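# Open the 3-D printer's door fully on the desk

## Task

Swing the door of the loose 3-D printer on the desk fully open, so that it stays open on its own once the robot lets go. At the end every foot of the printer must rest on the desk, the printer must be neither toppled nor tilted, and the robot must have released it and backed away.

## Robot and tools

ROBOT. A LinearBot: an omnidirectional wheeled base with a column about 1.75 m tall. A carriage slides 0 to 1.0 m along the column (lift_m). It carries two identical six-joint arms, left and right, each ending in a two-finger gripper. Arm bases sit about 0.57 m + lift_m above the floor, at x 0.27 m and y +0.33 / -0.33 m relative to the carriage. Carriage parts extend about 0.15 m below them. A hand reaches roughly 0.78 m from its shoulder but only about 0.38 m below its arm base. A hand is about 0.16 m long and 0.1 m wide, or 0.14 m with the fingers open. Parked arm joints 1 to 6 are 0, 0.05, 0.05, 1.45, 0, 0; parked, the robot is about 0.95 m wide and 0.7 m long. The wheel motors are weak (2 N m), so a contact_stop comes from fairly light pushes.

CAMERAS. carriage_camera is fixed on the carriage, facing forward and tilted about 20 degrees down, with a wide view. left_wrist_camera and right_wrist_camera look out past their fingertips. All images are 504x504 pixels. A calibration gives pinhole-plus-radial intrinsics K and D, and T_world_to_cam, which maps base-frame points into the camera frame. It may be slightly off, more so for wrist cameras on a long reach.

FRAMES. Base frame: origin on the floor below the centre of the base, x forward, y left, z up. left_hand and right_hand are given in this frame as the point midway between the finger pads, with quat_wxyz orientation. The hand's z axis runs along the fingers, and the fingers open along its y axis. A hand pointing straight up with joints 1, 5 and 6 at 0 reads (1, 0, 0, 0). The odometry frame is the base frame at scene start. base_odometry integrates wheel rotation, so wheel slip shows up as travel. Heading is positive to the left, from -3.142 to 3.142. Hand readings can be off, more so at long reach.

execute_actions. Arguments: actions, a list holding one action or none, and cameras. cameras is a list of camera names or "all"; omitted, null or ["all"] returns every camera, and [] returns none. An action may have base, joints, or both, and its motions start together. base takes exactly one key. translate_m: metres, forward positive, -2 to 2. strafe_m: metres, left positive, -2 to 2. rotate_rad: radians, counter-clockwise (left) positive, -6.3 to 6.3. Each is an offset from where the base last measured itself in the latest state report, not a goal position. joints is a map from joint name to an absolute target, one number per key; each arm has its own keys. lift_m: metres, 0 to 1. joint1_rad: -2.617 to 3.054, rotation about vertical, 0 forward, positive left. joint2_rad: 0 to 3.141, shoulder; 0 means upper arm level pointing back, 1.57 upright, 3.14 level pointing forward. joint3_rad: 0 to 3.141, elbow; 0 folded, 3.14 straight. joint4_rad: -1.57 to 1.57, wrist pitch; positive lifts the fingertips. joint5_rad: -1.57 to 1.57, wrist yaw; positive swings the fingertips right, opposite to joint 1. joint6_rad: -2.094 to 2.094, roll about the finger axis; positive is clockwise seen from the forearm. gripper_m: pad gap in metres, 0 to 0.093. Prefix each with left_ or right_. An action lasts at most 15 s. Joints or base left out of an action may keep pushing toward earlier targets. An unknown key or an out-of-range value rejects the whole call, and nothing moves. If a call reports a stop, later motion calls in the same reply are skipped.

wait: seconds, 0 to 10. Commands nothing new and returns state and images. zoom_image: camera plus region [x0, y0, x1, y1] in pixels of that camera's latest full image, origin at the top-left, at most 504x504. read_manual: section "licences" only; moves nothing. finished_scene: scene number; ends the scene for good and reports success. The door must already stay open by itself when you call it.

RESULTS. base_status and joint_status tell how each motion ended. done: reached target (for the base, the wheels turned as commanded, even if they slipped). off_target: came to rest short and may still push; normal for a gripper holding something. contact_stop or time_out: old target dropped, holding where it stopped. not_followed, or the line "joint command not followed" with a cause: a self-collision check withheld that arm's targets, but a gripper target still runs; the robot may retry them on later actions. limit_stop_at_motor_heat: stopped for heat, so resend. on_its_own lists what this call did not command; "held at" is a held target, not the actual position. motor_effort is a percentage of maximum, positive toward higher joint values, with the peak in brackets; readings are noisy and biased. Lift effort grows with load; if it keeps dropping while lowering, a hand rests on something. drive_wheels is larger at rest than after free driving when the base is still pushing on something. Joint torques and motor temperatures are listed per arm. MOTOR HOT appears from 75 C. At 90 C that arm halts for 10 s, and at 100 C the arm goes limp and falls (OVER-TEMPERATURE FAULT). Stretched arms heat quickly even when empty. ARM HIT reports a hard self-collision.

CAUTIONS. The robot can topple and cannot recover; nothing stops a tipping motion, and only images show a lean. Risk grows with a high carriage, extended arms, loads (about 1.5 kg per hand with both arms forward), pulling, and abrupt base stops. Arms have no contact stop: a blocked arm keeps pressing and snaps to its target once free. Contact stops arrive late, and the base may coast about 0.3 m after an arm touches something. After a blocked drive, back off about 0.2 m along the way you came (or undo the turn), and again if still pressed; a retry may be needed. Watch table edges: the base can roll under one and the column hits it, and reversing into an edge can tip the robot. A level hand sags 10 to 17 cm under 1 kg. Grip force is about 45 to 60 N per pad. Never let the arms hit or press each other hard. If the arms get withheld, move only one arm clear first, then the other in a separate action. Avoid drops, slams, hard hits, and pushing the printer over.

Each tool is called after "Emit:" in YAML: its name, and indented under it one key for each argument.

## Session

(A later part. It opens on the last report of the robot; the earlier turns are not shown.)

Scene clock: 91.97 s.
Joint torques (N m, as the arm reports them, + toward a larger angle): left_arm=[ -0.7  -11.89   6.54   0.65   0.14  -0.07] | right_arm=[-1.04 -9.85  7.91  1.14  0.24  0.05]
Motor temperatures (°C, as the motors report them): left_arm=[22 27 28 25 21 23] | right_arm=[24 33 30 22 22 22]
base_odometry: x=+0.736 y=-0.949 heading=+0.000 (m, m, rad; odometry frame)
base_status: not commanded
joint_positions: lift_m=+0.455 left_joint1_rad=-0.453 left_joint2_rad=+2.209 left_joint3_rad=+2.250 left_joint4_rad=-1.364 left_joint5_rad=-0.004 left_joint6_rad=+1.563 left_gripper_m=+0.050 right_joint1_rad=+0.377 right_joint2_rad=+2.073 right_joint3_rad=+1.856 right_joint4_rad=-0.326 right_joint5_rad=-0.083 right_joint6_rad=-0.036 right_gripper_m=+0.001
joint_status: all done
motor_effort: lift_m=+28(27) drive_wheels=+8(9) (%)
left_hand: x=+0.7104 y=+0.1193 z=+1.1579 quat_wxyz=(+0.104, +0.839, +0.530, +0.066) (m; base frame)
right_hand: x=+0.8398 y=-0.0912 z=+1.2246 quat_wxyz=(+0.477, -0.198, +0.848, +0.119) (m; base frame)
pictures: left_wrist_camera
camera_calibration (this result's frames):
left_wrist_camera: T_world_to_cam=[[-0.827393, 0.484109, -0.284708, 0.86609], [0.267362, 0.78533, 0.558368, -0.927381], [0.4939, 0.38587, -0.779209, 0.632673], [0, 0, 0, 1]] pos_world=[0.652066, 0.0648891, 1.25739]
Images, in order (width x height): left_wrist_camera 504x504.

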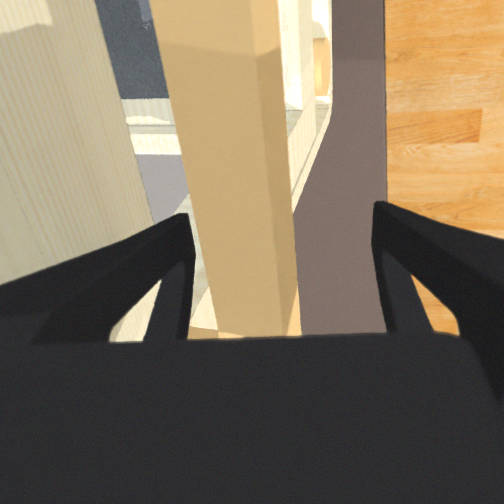

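Emit:
execute_actions:
  actions:
    - {"joints": {"left_joint2_rad": 2.275, "left_joint4_rad": -1.32}}
  cameras: ["left_wrist_camera"]

Emit:
execute_actions:
  actions:
    - {"joints": {"left_gripper_m": 0.0}}
  cameras: ["carriage_camera", "left_wrist_camera"]

Scene clock: 93.67 s.
Joint torques (N m, as the arm reports them, + toward a larger angle): left_arm=[ -0.76 -10.59   6.6    0.96   0.1   -0.1 ] | right_arm=[-0.98 -9.85  7.96  1.15  0.16  0.02]
Motor temperatures (°C, as the motors report them): left_arm=[22 28 28 25 21 23] | right_arm=[24 33 30 22 22 22]
base_odometry: x=+0.736 y=-0.949 heading=+0.000 (m, m, rad; odometry frame)
base_status: not commanded
joint_positions: lift_m=+0.455 left_joint1_rad=-0.453 left_joint2_rad=+2.261 left_joint3_rad=+2.250 left_joint4_rad=-1.346 left_joint5_rad=-0.004 left_joint6_rad=+1.561 left_gripper_m=+0.050 right_joint1_rad=+0.377 right_joint2_rad=+2.073 right_joint3_rad=+1.856 right_joint4_rad=-0.326 right_joint5_rad=-0.083 right_joint6_rad=-0.036 right_gripper_m=+0.001
joint_status: all done
motor_effort: lift_m=+28(27) drive_wheels=+6(6) (%)
left_hand: x=+0.7159 y=+0.1168 z=+1.1349 quat_wxyz=(+0.089, +0.840, +0.532, +0.058) (m; base frame)
right_hand: x=+0.8399 y=-0.0912 z=+1.2247 quat_wxyz=(+0.478, -0.198, +0.848, +0.119) (m; base frame)
pictures: left_wrist_camera
camera_calibration (this result's frames):
left_wrist_camera: T_world_to_cam=[[-0.836071, 0.487096, -0.252435, 0.834548], [0.283148, 0.77722, 0.561921, -0.928418], [0.469907, 0.398329, -0.787731, 0.638414], [0, 0, 0, 1]] pos_world=[0.660625, 0.0607818, 1.23527]
Images, in order (width x height): left_wrist_camera 504x504.

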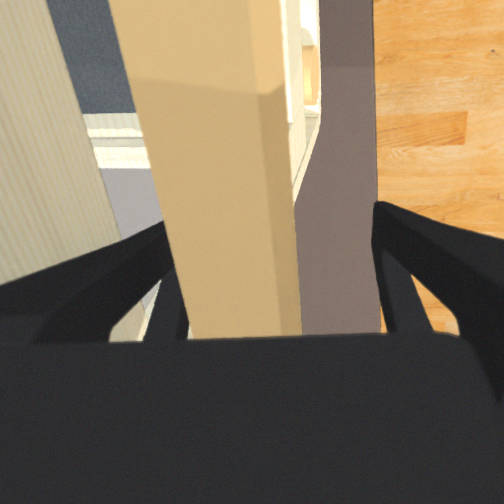

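Scene clock: 94.27 s.
Joint torques (N m, as the arm reports them, + toward a larger angle): left_arm=[ -0.68 -10.61   6.81   0.75   0.13   0.07] | right_arm=[-0.94 -9.74  7.91  1.18  0.15  0.01]
Motor temperatures (°C, as the motors report them): left_arm=[22 28 28 25 21 23] | right_arm=[24 33 30 22 22 22]
base_odometry: x=+0.736 y=-0.949 heading=+0.000 (m, m, rad; odometry frame)
base_status: not commanded
joint_positions: lift_m=+0.455 left_joint1_rad=-0.453 left_joint2_rad=+2.262 left_joint3_rad=+2.250 left_joint4_rad=-1.320 left_joint5_rad=-0.004 left_joint6_rad=+1.549 left_gripper_m=+0.018 right_joint1_rad=+0.377 right_joint2_rad=+2.073 right_joint3_rad=+1.856 right_joint4_rad=-0.326 right_joint5_rad=-0.083 right_joint6_rad=-0.036 right_gripper_m=+0.001
joint_status: left_gripper_m off_target (ended at +0.018, target +0.000)
motor_effort: lift_m=+28(27) drive_wheels=+6(8) (%)
left_hand: x=+0.7215 y=+0.1141 z=+1.1360 quat_wxyz=(+0.100, +0.836, +0.536, +0.064) (m; base frame)
right_hand: x=+0.8399 y=-0.0912 z=+1.2247 quat_wxyz=(+0.478, -0.198, +0.848, +0.119) (m; base frame)
pictures: carriage_camera, left_wrist_camera
camera_calibration (this result's frames):
carriage_camera: T_world_to_cam=[[0.0593889, -0.994326, -0.0882491, 0.110279], [-0.3241, 0.0644094, -0.943828, 1.39016], [0.944157, 0.0846545, -0.318436, 0.288283], [0, 0, 0, 1]] pos_world=[0.171818, -0.00429053, 1.4136]
left_wrist_camera: T_world_to_cam=[[-0.836096, 0.473577, -0.27689, 0.870172], [0.261808, 0.788013, 0.557218, -0.90898], [0.482079, 0.393396, -0.782841, 0.623935], [0, 0, 0, 1]] pos_world=[0.66474, 0.0587411, 1.23588]
Images, in order (width x height): carriage_camera 504x504, left_wrist_camera 504x504.

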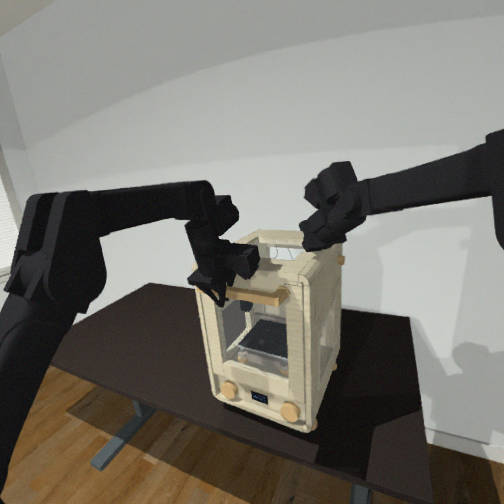

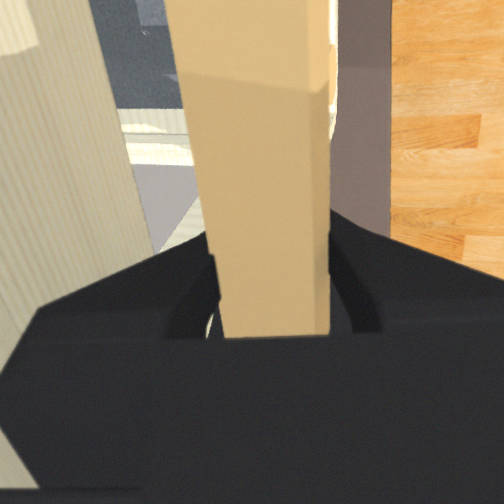

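Emit:
execute_actions:
  actions:
    - {"joints": {"left_joint2_rad": 2.145, "left_joint3_rad": 2.04, "left_joint4_rad": -1.22}}
  cameras: []

Emit:
execute_actions:
  actions:
    - {"joints": {"left_joint2_rad": 2.046, "left_joint3_rad": 1.86, "left_joint4_rad": -1.14}}
  cameras: ["carriage_camera", "left_wrist_camera"]

Scene clock: 97.60 s.
Joint torques (N m, as the arm reports them, + toward a larger angle): left_arm=[ -0.67 -12.55   4.8    0.4    0.11   0.05] | right_arm=[-1.11 -9.87  7.94  1.17  0.17  0.02]
Motor temperatures (°C, as the motors report them): left_arm=[22 29 28 25 21 23] | right_arm=[24 34 30 22 22 22]
base_odometry: x=+0.736 y=-0.949 heading=+0.000 (m, m, rad; odometry frame)
base_status: not commanded
joint_positions: lift_m=+0.455 left_joint1_rad=-0.453 left_joint2_rad=+2.165 left_joint3_rad=+2.069 left_joint4_rad=-1.161 left_joint5_rad=-0.004 left_joint6_rad=+1.548 left_gripper_m=+0.018 right_joint1_rad=+0.377 right_joint2_rad=+2.073 right_joint3_rad=+1.856 right_joint4_rad=-0.326 right_joint5_rad=-0.083 right_joint6_rad=-0.036 right_gripper_m=+0.001
joint_status: left_joint4_rad off_target (ended at -1.161, target -1.220); the others done
motor_effort: lift_m=+28(27) drive_wheels=+9(9) (%)
left_hand: x=+0.7225 y=+0.1136 z=+1.1354 quat_wxyz=(+0.132, +0.831, +0.534, +0.083) (m; base frame)
right_hand: x=+0.8399 y=-0.0912 z=+1.2247 quat_wxyz=(+0.478, -0.198, +0.848, +0.119) (m; base frame)
pictures: none
No camera images: the call's "cameras" was empty. Leave "cameras" out to get every camera's image.

Scene clock: 98.37 s.
Joint torques (N m, as the arm reports them, + toward a larger angle): left_arm=[ -0.66 -12.67   4.46  -0.21   0.11   0.04] | right_arm=[-1.11 -9.88  7.88  1.17  0.19  0.04]
Motor temperatures (°C, as the motors report them): left_arm=[22 29 28 25 21 23] | right_arm=[24 34 30 22 22 22]
base_odometry: x=+0.736 y=-0.949 heading=-0.001 (m, m, rad; odometry frame)
base_status: not commanded
joint_positions: lift_m=+0.455 left_joint1_rad=-0.453 left_joint2_rad=+2.074 left_joint3_rad=+1.896 left_joint4_rad=-0.993 left_joint5_rad=-0.005 left_joint6_rad=+1.548 left_gripper_m=+0.019 right_joint1_rad=+0.377 right_joint2_rad=+2.073 right_joint3_rad=+1.856 right_joint4_rad=-0.326 right_joint5_rad=-0.084 right_joint6_rad=-0.036 right_gripper_m=+0.001
joint_status: left_joint4_rad off_target (ended at -0.993, target -1.140); the others done
motor_effort: lift_m=+28(28) drive_wheels=+13(13) (%)
left_hand: x=+0.7241 y=+0.1129 z=+1.1349 quat_wxyz=(+0.168, +0.824, +0.530, +0.105) (m; base frame)
right_hand: x=+0.8397 y=-0.0907 z=+1.2247 quat_wxyz=(+0.478, -0.199, +0.847, +0.119) (m; base frame)
pictures: carriage_camera, left_wrist_camera
camera_calibration (this result's frames):
carriage_camera: T_world_to_cam=[[0.0593889, -0.994326, -0.0882491, 0.110279], [-0.3241, 0.0644094, -0.943828, 1.39016], [0.944157, 0.0846545, -0.318436, 0.288283], [0, 0, 0, 1]] pos_world=[0.171818, -0.00429053, 1.4136]
left_wrist_camera: T_world_to_cam=[[-0.785622, 0.447364, -0.427393, 1.00973], [0.181336, 0.826938, 0.532251, -0.825914], [0.591537, 0.340646, -0.730783, 0.489936], [0, 0, 0, 1]] pos_world=[0.65322, 0.0643666, 1.22918]
Images, in order (width x height): carriage_camera 504x504, left_wrist_camera 504x504.

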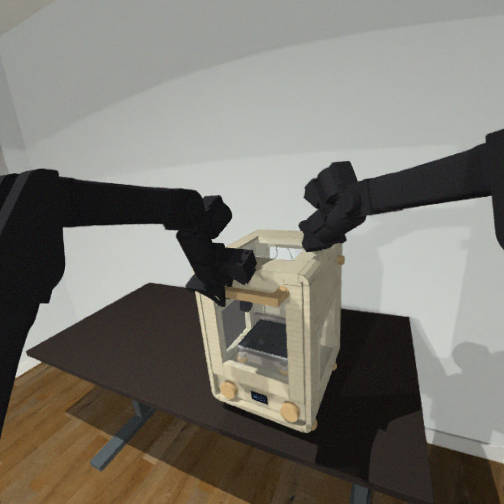

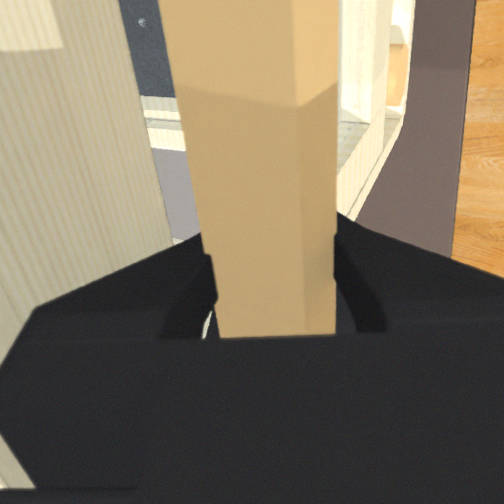

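Emit:
execute_actions:
  actions:
    - {"joints": {"left_joint4_rad": -1.4}}
  cameras: ["carriage_camera", "left_wrist_camera"]

Scene clock: 100.53 s.
Joint torques (N m, as the arm reports them, + toward a larger angle): left_arm=[ -0.6  -11.39   5.92  -0.76   0.07   0.09] | right_arm=[-1.31 -9.97  7.89  1.13  0.16  0.02]
Motor temperatures (°C, as the motors report them): left_arm=[22 30 28 25 21 23] | right_arm=[24 34 30 22 22 22]
base_odometry: x=+0.736 y=-0.949 heading=-0.001 (m, m, rad; odometry frame)
base_status: not commanded
joint_positions: lift_m=+0.455 left_joint1_rad=-0.453 left_joint2_rad=+2.061 left_joint3_rad=+1.869 left_joint4_rad=-1.254 left_joint5_rad=+0.002 left_joint6_rad=+1.545 left_gripper_m=+0.016 right_joint1_rad=+0.379 right_joint2_rad=+2.073 right_joint3_rad=+1.856 right_joint4_rad=-0.325 right_joint5_rad=-0.078 right_joint6_rad=-0.036 right_gripper_m=+0.001
joint_status: left_joint4_rad off_target (ended at -1.254, target -1.400)
motor_effort: lift_m=+27(27) drive_wheels=+10(17) (%)
left_hand: x=+0.6624 y=+0.1417 z=+1.1157 quat_wxyz=(+0.054, +0.839, +0.540, +0.032) (m; base frame)
right_hand: x=+0.8399 y=-0.0909 z=+1.2248 quat_wxyz=(+0.478, -0.198, +0.848, +0.117) (m; base frame)
pictures: carriage_camera, left_wrist_camera
camera_calibration (this result's frames):
carriage_camera: T_world_to_cam=[[0.0593889, -0.994326, -0.0882491, 0.110279], [-0.3241, 0.0644094, -0.943828, 1.39016], [0.944157, 0.0846545, -0.318436, 0.288283], [0, 0, 0, 1]] pos_world=[0.171818, -0.00429053, 1.4136]
left_wrist_camera: T_world_to_cam=[[-0.860654, 0.480997, -0.16708, 0.694744], [0.318395, 0.764437, 0.56059, -0.941819], [0.397364, 0.429277, -0.811063, 0.708207], [0, 0, 0, 1]] pos_world=[0.61639, 0.0817743, 1.21845]
Images, in order (width x height): carriage_camera 504x504, left_wrist_camera 504x504.

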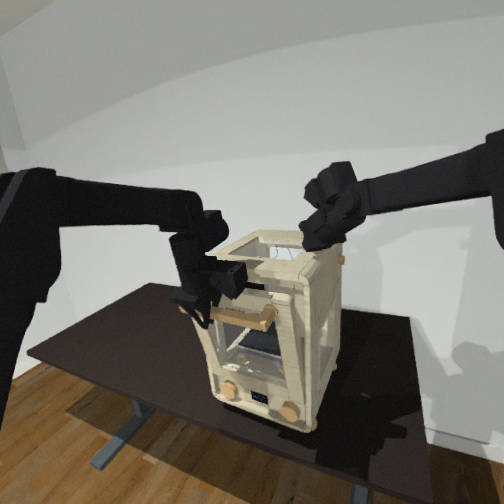

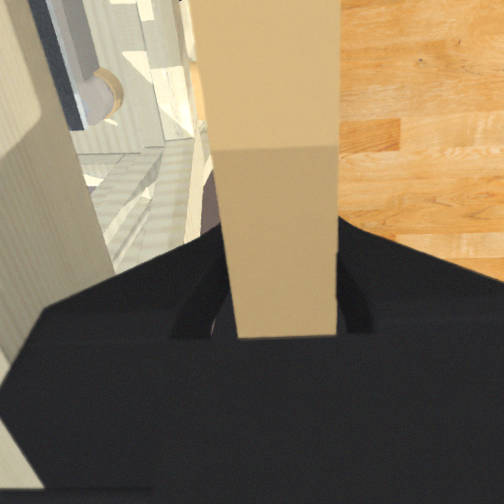

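Emit:
execute_actions:
  actions:
    - {"joints": {"left_joint2_rad": 1.796, "left_joint3_rad": 1.41, "left_joint4_rad": -0.96}}
  cameras: []

Emit:
execute_actions:
  actions:
    - {"joints": {"left_joint2_rad": 1.59, "left_joint3_rad": 1.05, "left_joint4_rad": -0.67}}
  cameras: ["carriage_camera", "left_wrist_camera"]

Scene clock: 103.50 s.
Joint torques (N m, as the arm reports them, + toward a larger angle): left_arm=[-0.67 -9.39  5.6   0.48  0.06  0.08] | right_arm=[-1.17 -9.78  7.94  1.2   0.15  0.01]
Motor temperatures (°C, as the motors report them): left_arm=[22 30 28 25 21 23] | right_arm=[24 34 30 22 22 22]
base_odometry: x=+0.736 y=-0.949 heading=-0.001 (m, m, rad; odometry frame)
base_status: not commanded
joint_positions: lift_m=+0.455 left_joint1_rad=-0.453 left_joint2_rad=+1.810 left_joint3_rad=+1.427 left_joint4_rad=-0.920 left_joint5_rad=+0.002 left_joint6_rad=+1.545 left_gripper_m=+0.016 right_joint1_rad=+0.379 right_joint2_rad=+2.073 right_joint3_rad=+1.856 right_joint4_rad=-0.325 right_joint5_rad=-0.078 right_joint6_rad=-0.036 right_gripper_m=+0.001
joint_status: left_joint4_rad off_target (ended at -0.920, target -0.960); the others done
motor_effort: lift_m=+27(27) drive_wheels=+10(12) (%)
left_hand: x=+0.6359 y=+0.1545 z=+1.0981 quat_wxyz=(+0.115, +0.833, +0.536, +0.069) (m; base frame)
right_hand: x=+0.8399 y=-0.0909 z=+1.2248 quat_wxyz=(+0.478, -0.198, +0.848, +0.117) (m; base frame)
pictures: none
No camera images: the call's "cameras" was empty. Leave "cameras" out to get every camera's image.

Scene clock: 104.47 s.
Joint torques (N m, as the arm reports them, + toward a larger angle): left_arm=[-0.61 -8.18  5.84  0.64  0.05  0.07] | right_arm=[-1.24 -9.87  8.01  1.18  0.14  0.06]
Motor temperatures (°C, as the motors report them): left_arm=[22 30 28 25 21 23] | right_arm=[24 34 30 22 22 22]
base_odometry: x=+0.736 y=-0.949 heading=-0.001 (m, m, rad; odometry frame)
base_status: not commanded
joint_positions: lift_m=+0.455 left_joint1_rad=-0.453 left_joint2_rad=+1.611 left_joint3_rad=+1.064 left_joint4_rad=-0.619 left_joint5_rad=+0.002 left_joint6_rad=+1.545 left_gripper_m=+0.016 right_joint1_rad=+0.379 right_joint2_rad=+2.073 right_joint3_rad=+1.856 right_joint4_rad=-0.325 right_joint5_rad=-0.078 right_joint6_rad=-0.036 right_gripper_m=+0.001
joint_status: left_joint4_rad off_target (ended at -0.619, target -0.670); the others done
motor_effort: lift_m=+27(27) drive_wheels=+9(10) (%)
left_hand: x=+0.6093 y=+0.1671 z=+1.0761 quat_wxyz=(+0.172, +0.824, +0.530, +0.104) (m; base frame)
right_hand: x=+0.8399 y=-0.0909 z=+1.2248 quat_wxyz=(+0.478, -0.198, +0.848, +0.117) (m; base frame)
pictures: carriage_camera, left_wrist_camera
camera_calibration (this result's frames):
carriage_camera: T_world_to_cam=[[0.0593889, -0.994326, -0.0882491, 0.110279], [-0.3241, 0.0644094, -0.943828, 1.39016], [0.944157, 0.0846545, -0.318436, 0.288283], [0, 0, 0, 1]] pos_world=[0.171818, -0.00429053, 1.4136]
left_wrist_camera: T_world_to_cam=[[-0.784645, 0.444384, -0.432267, 0.875356], [0.1813, 0.831268, 0.525475, -0.812057], [0.592843, 0.333941, -0.732817, 0.498863], [0, 0, 0, 1]] pos_world=[0.538322, 0.119451, 1.17068]
Images, in order (width x height): carriage_camera 504x504, left_wrist_camera 504x504.

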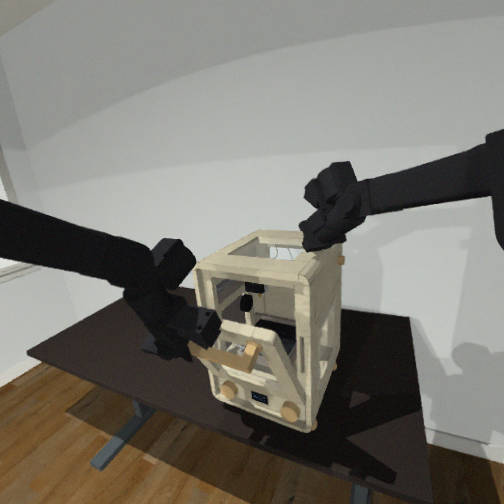

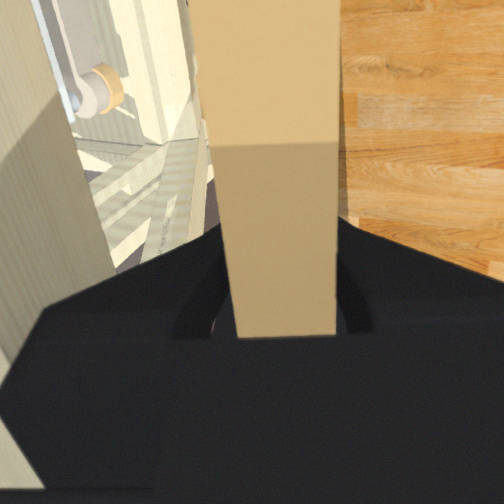

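Emit:
execute_actions:
  actions:
    - {"joints": {"right_joint2_rad": 1.3, "right_joint3_rad": 1.5, "right_joint4_rad": 0.3}}
  cameras: []

Emit:
execute_actions:
  actions:
    - {"joints": {"lift_m": 0.364, "left_joint2_rad": 1.23, "left_joint3_rad": 0.795, "left_joint4_rad": -0.5, "right_joint1_rad": 0.0, "right_joint2_rad": 0.05, "right_joint3_rad": 0.05, "right_joint4_rad": 1.45}}
  cameras: ["carriage_camera"]

Scene clock: 110.83 s.
Joint torques (N m, as the arm reports them, + toward a larger angle): left_arm=[-0.62 -8.12  5.85  0.66  0.05  0.07] | right_arm=[-1.22 -3.58  7.04  1.75  0.12  0.01]
Motor temperatures (°C, as the motors report them): left_arm=[22 30 28 25 21 23] | right_arm=[24 35 31 23 22 22]
base_odometry: x=+0.736 y=-0.949 heading=-0.001 (m, m, rad; odometry frame)
base_status: not commanded
joint_positions: lift_m=+0.455 left_joint1_rad=-0.454 left_joint2_rad=+1.610 left_joint3_rad=+1.064 left_joint4_rad=-0.617 left_joint5_rad=+0.001 left_joint6_rad=+1.545 left_gripper_m=+0.016 right_joint1_rad=+0.379 right_joint2_rad=+1.287 right_joint3_rad=+1.510 right_joint4_rad=+0.316 right_joint5_rad=-0.070 right_joint6_rad=-0.036 right_gripper_m=+0.001
joint_status: all done
motor_effort: lift_m=+27(28) drive_wheels=+14(12) (%)
left_hand: x=+0.6098 y=+0.1669 z=+1.0767 quat_wxyz=(+0.174, +0.824, +0.530, +0.105) (m; base frame)
right_hand: x=+0.6296 y=-0.1760 z=+1.6063 quat_wxyz=(+0.853, -0.131, +0.477, +0.165) (m; base frame)
pictures: none
No camera images: the call's "cameras" was empty. Leave "cameras" out to get every camera's image.

Scene clock: 112.53 s.
Joint torques (N m, as the arm reports them, + toward a larger angle): left_arm=[-0.46 -3.91  6.18  1.66  0.05  0.06] | right_arm=[-0.94  2.6   5.64 -0.07  0.05  0.01]
Motor temperatures (°C, as the motors report them): left_arm=[22 30 28 25 21 23] | right_arm=[24 34 31 23 22 22]
base_odometry: x=+0.736 y=-0.949 heading=+0.000 (m, m, rad; odometry frame)
base_status: not commanded
joint_positions: lift_m=+0.364 left_joint1_rad=-0.456 left_joint2_rad=+1.229 left_joint3_rad=+0.811 left_joint4_rad=-0.515 left_joint5_rad=+0.001 left_joint6_rad=+1.545 left_gripper_m=+0.016 right_joint1_rad=+0.005 right_joint2_rad=+0.061 right_joint3_rad=+0.065 right_joint4_rad=+1.447 right_joint5_rad=-0.063 right_joint6_rad=-0.036 right_gripper_m=+0.001
joint_status: all done
motor_effort: lift_m=+27(28) drive_wheels=+6(13) (%)
left_hand: x=+0.5714 y=+0.1849 z=+1.0299 quat_wxyz=(+0.268, +0.799, +0.513, +0.162) (m; base frame)
right_hand: x=+0.3091 y=-0.3176 z=+1.3443 quat_wxyz=(+0.998, -0.033, +0.059, -0.014) (m; base frame)
pictures: carriage_camera
camera_calibration (this result's frames):
carriage_camera: T_world_to_cam=[[0.0593889, -0.994326, -0.0882491, 0.10225], [-0.3241, 0.0644094, -0.943828, 1.30429], [0.944157, 0.0846545, -0.318436, 0.259311], [0, 0, 0, 1]] pos_world=[0.171818, -0.00429053, 1.32262]
Images, in order (width x height): carriage_camera 504x504.

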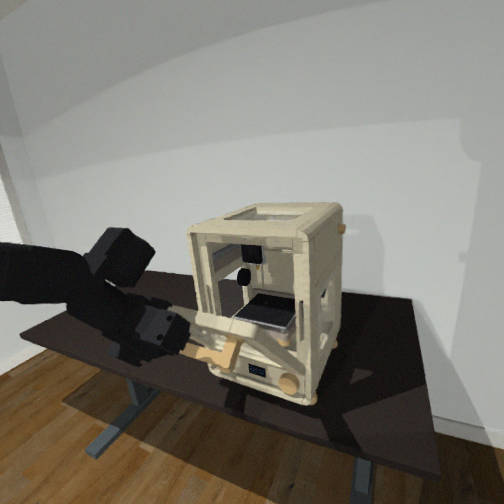

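Emit:
execute_actions:
  actions:
    - {"joints": {"lift_m": 0.2645, "left_joint2_rad": 0.896, "left_joint3_rad": 0.63, "left_joint4_rad": -0.40}}
  cameras: []

Emit:
execute_actions:
  actions:
    - {"joints": {"lift_m": 0.15, "left_joint2_rad": 0.668, "left_joint3_rad": 0.573, "left_joint4_rad": -0.32}}
  cameras: ["carriage_camera"]

Scene clock: 114.53 s.
Joint torques (N m, as the arm reports them, + toward a larger angle): left_arm=[-0.39 -0.73  6.61  2.37  0.02  0.04] | right_arm=[-1.05  2.51  5.56 -0.12  0.03  0.02]
Motor temperatures (°C, as the motors report them): left_arm=[22 30 28 25 21 23] | right_arm=[24 34 30 23 22 22]
base_odometry: x=+0.736 y=-0.949 heading=+0.000 (m, m, rad; odometry frame)
base_status: not commanded
joint_positions: lift_m=+0.265 left_joint1_rad=-0.456 left_joint2_rad=+0.883 left_joint3_rad=+0.645 left_joint4_rad=-0.461 left_joint5_rad=+0.002 left_joint6_rad=+1.547 left_gripper_m=+0.016 right_joint1_rad=+0.005 right_joint2_rad=+0.061 right_joint3_rad=+0.065 right_joint4_rad=+1.447 right_joint5_rad=-0.063 right_joint6_rad=-0.036 right_gripper_m=+0.001
joint_status: left_joint4_rad off_target (ended at -0.461, target -0.400); the others done
motor_effort: lift_m=+28(28) drive_wheels=-4(5) (%)
left_hand: x=+0.5414 y=+0.1992 z=+0.9705 quat_wxyz=(+0.362, +0.764, +0.488, +0.218) (m; base frame)
right_hand: x=+0.3091 y=-0.3176 z=+1.2448 quat_wxyz=(+0.998, -0.032, +0.059, -0.014) (m; base frame)
pictures: none
No camera images: the call's "cameras" was empty. Leave "cameras" out to get every camera's image.

Scene clock: 115.53 s.
Joint torques (N m, as the arm reports them, + toward a larger angle): left_arm=[-0.3   2.11  6.98  2.87  0.   -0.02] | right_arm=[-1.08  2.46  5.6  -0.1   0.06  0.02]
Motor temperatures (°C, as the motors report them): left_arm=[22 29 28 26 21 23] | right_arm=[24 34 30 23 22 22]
base_odometry: x=+0.736 y=-0.949 heading=+0.001 (m, m, rad; odometry frame)
base_status: not commanded
joint_positions: lift_m=+0.150 left_joint1_rad=-0.457 left_joint2_rad=+0.635 left_joint3_rad=+0.584 left_joint4_rad=-0.411 left_joint5_rad=+0.002 left_joint6_rad=+1.549 left_gripper_m=+0.016 right_joint1_rad=+0.005 right_joint2_rad=+0.061 right_joint3_rad=+0.065 right_joint4_rad=+1.447 right_joint5_rad=-0.062 right_joint6_rad=-0.036 right_gripper_m=+0.001
joint_status: left_joint4_rad off_target (ended at -0.411, target -0.320); the others done
motor_effort: lift_m=+27(29) drive_wheels=-7(6) (%)
left_hand: x=+0.5254 y=+0.2066 z=+0.9038 quat_wxyz=(+0.450, +0.717, +0.456, +0.272) (m; base frame)
right_hand: x=+0.3091 y=-0.3177 z=+1.1303 quat_wxyz=(+0.998, -0.032, +0.059, -0.014) (m; base frame)
pictures: carriage_camera
camera_calibration (this result's frames):
carriage_camera: T_world_to_cam=[[0.0593889, -0.994326, -0.0882491, 0.08336], [-0.3241, 0.0644094, -0.943828, 1.10226], [0.944157, 0.0846545, -0.318436, 0.191149], [0, 0, 0, 1]] pos_world=[0.171818, -0.00429053, 1.10857]
Images, in order (width x height): carriage_camera 504x504.

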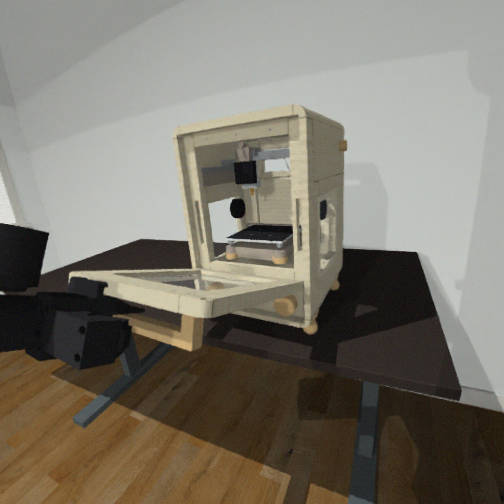

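Emit:
execute_actions:
  actions:
    - {"joints": {"lift_m": 0.07, "left_joint2_rad": 0.527, "left_joint3_rad": 0.518, "left_joint4_rad": -0.27}}
  cameras: []

Emit:
execute_actions:
  actions:
    - {"joints": {"lift_m": 0.0, "left_joint2_rad": 0.488, "left_joint3_rad": 0.432, "left_joint4_rad": -0.06}}
  cameras: ["carriage_camera"]

Scene clock: 120.13 s.
Joint torques (N m, as the arm reports them, + toward a larger angle): left_arm=[-0.31  0.93  6.99  2.25  0.   -0.03] | right_arm=[-1.06  2.55  5.56 -0.12  0.05  0.03]
Motor temperatures (°C, as the motors report them): left_arm=[22 29 29 29 21 23] | right_arm=[24 33 30 22 22 22]
base_odometry: x=+0.736 y=-0.949 heading=+0.000 (m, m, rad; odometry frame)
base_status: not commanded
joint_positions: lift_m=+0.070 left_joint1_rad=-0.457 left_joint2_rad=+0.519 left_joint3_rad=+0.529 left_joint4_rad=-0.286 left_joint5_rad=+0.003 left_joint6_rad=+1.552 left_gripper_m=+0.016 right_joint1_rad=+0.005 right_joint2_rad=+0.061 right_joint3_rad=+0.065 right_joint4_rad=+1.447 right_joint5_rad=-0.062 right_joint6_rad=-0.036 right_gripper_m=+0.001
joint_status: all done
motor_effort: lift_m=+29(29) drive_wheels=-4(10) (%)
left_hand: x=+0.5221 y=+0.2081 z=+0.8556 quat_wxyz=(+0.516, +0.674, +0.427, +0.313) (m; base frame)
right_hand: x=+0.3091 y=-0.3177 z=+1.0502 quat_wxyz=(+0.998, -0.032, +0.059, -0.014) (m; base frame)
pictures: none
No camera images: the call's "cameras" was empty. Leave "cameras" out to get every camera's image.

Scene clock: 120.93 s.
Joint torques (N m, as the arm reports them, + toward a larger angle): left_arm=[-0.26  1.31  7.19  2.   -0.05 -0.05] | right_arm=[-0.97  2.5   5.43 -0.11  0.05  0.02]
Motor temperatures (°C, as the motors report them): left_arm=[22 28 29 29 21 23] | right_arm=[24 33 30 22 22 22]
base_odometry: x=+0.736 y=-0.949 heading=+0.000 (m, m, rad; odometry frame)
base_status: not commanded
joint_positions: lift_m=+0.001 left_joint1_rad=-0.457 left_joint2_rad=+0.473 left_joint3_rad=+0.442 left_joint4_rad=-0.047 left_joint5_rad=+0.004 left_joint6_rad=+1.555 left_gripper_m=+0.016 right_joint1_rad=+0.005 right_joint2_rad=+0.061 right_joint3_rad=+0.065 right_joint4_rad=+1.448 right_joint5_rad=-0.062 right_joint6_rad=-0.036 right_gripper_m=+0.001
joint_status: all done
motor_effort: lift_m=+28(29) drive_wheels=-4(4) (%)
left_hand: x=+0.5267 y=+0.2057 z=+0.8132 quat_wxyz=(+0.580, +0.621, +0.392, +0.353) (m; base frame)
right_hand: x=+0.3090 y=-0.3178 z=+0.9808 quat_wxyz=(+0.998, -0.032, +0.059, -0.014) (m; base frame)
pictures: carriage_camera
camera_calibration (this result's frames):
carriage_camera: T_world_to_cam=[[0.0593889, -0.994326, -0.0882491, 0.0701644], [-0.3241, 0.0644094, -0.943828, 0.961134], [0.944157, 0.0846545, -0.318436, 0.143534], [0, 0, 0, 1]] pos_world=[0.171818, -0.00429053, 0.959043]
Images, in order (width x height): carriage_camera 504x504.

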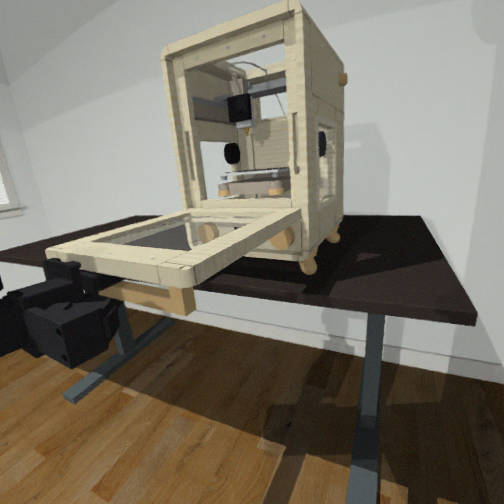

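Emit:
execute_actions:
  actions:
    - {"joints": {"left_joint2_rad": 0.476, "left_joint3_rad": 0.25, "left_joint4_rad": 0.23}}
  cameras: ["carriage_camera"]

Scene clock: 122.67 s.
Joint torques (N m, as the arm reports them, + toward a larger angle): left_arm=[-0.31  2.17  5.34  1.79 -0.05 -0.07] | right_arm=[-0.97  2.54  5.5  -0.14  0.04  0.03]
Motor temperatures (°C, as the motors report them): left_arm=[22 28 29 29 21 23] | right_arm=[24 32 30 22 22 22]
base_odometry: x=+0.736 y=-0.949 heading=+0.000 (m, m, rad; odometry frame)
base_status: not commanded
joint_positions: lift_m=+0.001 left_joint1_rad=-0.457 left_joint2_rad=+0.452 left_joint3_rad=+0.286 left_joint4_rad=+0.262 left_joint5_rad=+0.004 left_joint6_rad=+1.556 left_gripper_m=+0.016 right_joint1_rad=+0.005 right_joint2_rad=+0.061 right_joint3_rad=+0.065 right_joint4_rad=+1.448 right_joint5_rad=-0.062 right_joint6_rad=-0.036 right_gripper_m=+0.001
joint_status: all done
motor_effort: lift_m=+28(28) drive_wheels=-4(3) (%)
left_hand: x=+0.5284 y=+0.2048 z=+0.8176 quat_wxyz=(+0.632, +0.569, +0.358, +0.385) (m; base frame)
right_hand: x=+0.3090 y=-0.3178 z=+0.9808 quat_wxyz=(+0.998, -0.032, +0.059, -0.014) (m; base frame)
pictures: carriage_camera
camera_calibration (this result's frames):
carriage_camera: T_world_to_cam=[[0.0593889, -0.994326, -0.0882491, 0.0701644], [-0.3241, 0.0644094, -0.943828, 0.961134], [0.944157, 0.0846545, -0.318436, 0.143534], [0, 0, 0, 1]] pos_world=[0.171818, -0.00429053, 0.959043]
Images, in order (width x height): carriage_camera 504x504.

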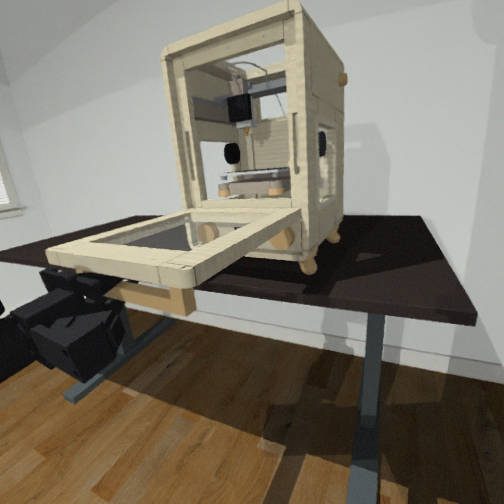

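Emit:
execute_actions:
  actions:
    - {"joints": {"left_joint2_rad": 0.473, "left_joint3_rad": 0.42, "left_joint4_rad": -0.03, "left_gripper_m": 0.04}}
  cameras: []

Emit:
execute_actions:
  actions:
    - {"base": {"translate_m": -0.35}}
  cameras: ["carriage_camera"]

Scene clock: 124.33 s.
Joint torques (N m, as the arm reports them, + toward a larger angle): left_arm=[-0.32  1.19  8.94  2.04 -0.04 -0.1 ] | right_arm=[-1.04  2.49  5.52 -0.11  0.03  0.04]
Motor temperatures (°C, as the motors report them): left_arm=[22 28 29 29 21 23] | right_arm=[24 32 30 22 22 22]
base_odometry: x=+0.736 y=-0.949 heading=+0.000 (m, m, rad; odometry frame)
base_status: not commanded
joint_positions: lift_m=+0.001 left_joint1_rad=-0.457 left_joint2_rad=+0.462 left_joint3_rad=+0.404 left_joint4_rad=-0.020 left_joint5_rad=+0.004 left_joint6_rad=+1.560 left_gripper_m=+0.040 right_joint1_rad=+0.005 right_joint2_rad=+0.061 right_joint3_rad=+0.065 right_joint4_rad=+1.448 right_joint5_rad=-0.062 right_joint6_rad=-0.036 right_gripper_m=+0.001
joint_status: all done
motor_effort: lift_m=+28(28) drive_wheels=+5(3) (%)
left_hand: x=+0.5267 y=+0.2056 z=+0.8041 quat_wxyz=(+0.579, +0.622, +0.390, +0.354) (m; base frame)
right_hand: x=+0.3090 y=-0.3178 z=+0.9808 quat_wxyz=(+0.998, -0.032, +0.059, -0.014) (m; base frame)
pictures: none
No camera images: the call's "cameras" was empty. Leave "cameras" out to get every camera's image.

Scene clock: 127.07 s.
Joint torques (N m, as the arm reports them, + toward a larger angle): left_arm=[-0.3   1.12  9.05  2.06  0.   -0.1 ] | right_arm=[-1.03  2.48  5.81 -0.11  0.02  0.04]
Motor temperatures (°C, as the motors report them): left_arm=[22 27 29 29 21 23] | right_arm=[24 32 30 22 22 22]
base_odometry: x=+0.385 y=-0.949 heading=+0.001 (m, m, rad; odometry frame)
base_status: done
joint_positions: lift_m=+0.001 left_joint1_rad=-0.457 left_joint2_rad=+0.462 left_joint3_rad=+0.404 left_joint4_rad=-0.015 left_joint5_rad=+0.002 left_joint6_rad=+1.560 left_gripper_m=+0.040 right_joint1_rad=+0.005 right_joint2_rad=+0.061 right_joint3_rad=+0.065 right_joint4_rad=+1.448 right_joint5_rad=-0.062 right_joint6_rad=-0.036 right_gripper_m=+0.001
joint_status: not commanded
motor_effort: lift_m=+28(28) drive_wheels=-6(34) (%)
left_hand: x=+0.5269 y=+0.2059 z=+0.8054 quat_wxyz=(+0.580, +0.620, +0.390, +0.356) (m; base frame)
right_hand: x=+0.3090 y=-0.3178 z=+0.9808 quat_wxyz=(+0.998, -0.032, +0.059, -0.014) (m; base frame)
pictures: carriage_camera
camera_calibration (this result's frames):
carriage_camera: T_world_to_cam=[[0.0593889, -0.994326, -0.0882491, 0.0701644], [-0.3241, 0.0644094, -0.943828, 0.961134], [0.944157, 0.0846545, -0.318436, 0.143534], [0, 0, 0, 1]] pos_world=[0.171818, -0.00429053, 0.959043]
Images, in order (width x height): carriage_camera 504x504.

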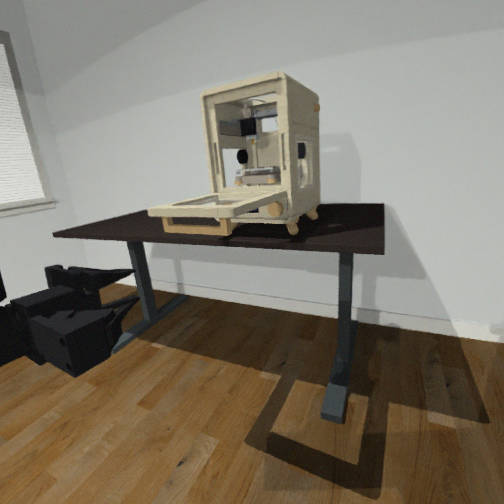

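The door is fully open and the robot is clear.

Emit:
finished_scene:
  scene: 1

The scene is finished: the task was done.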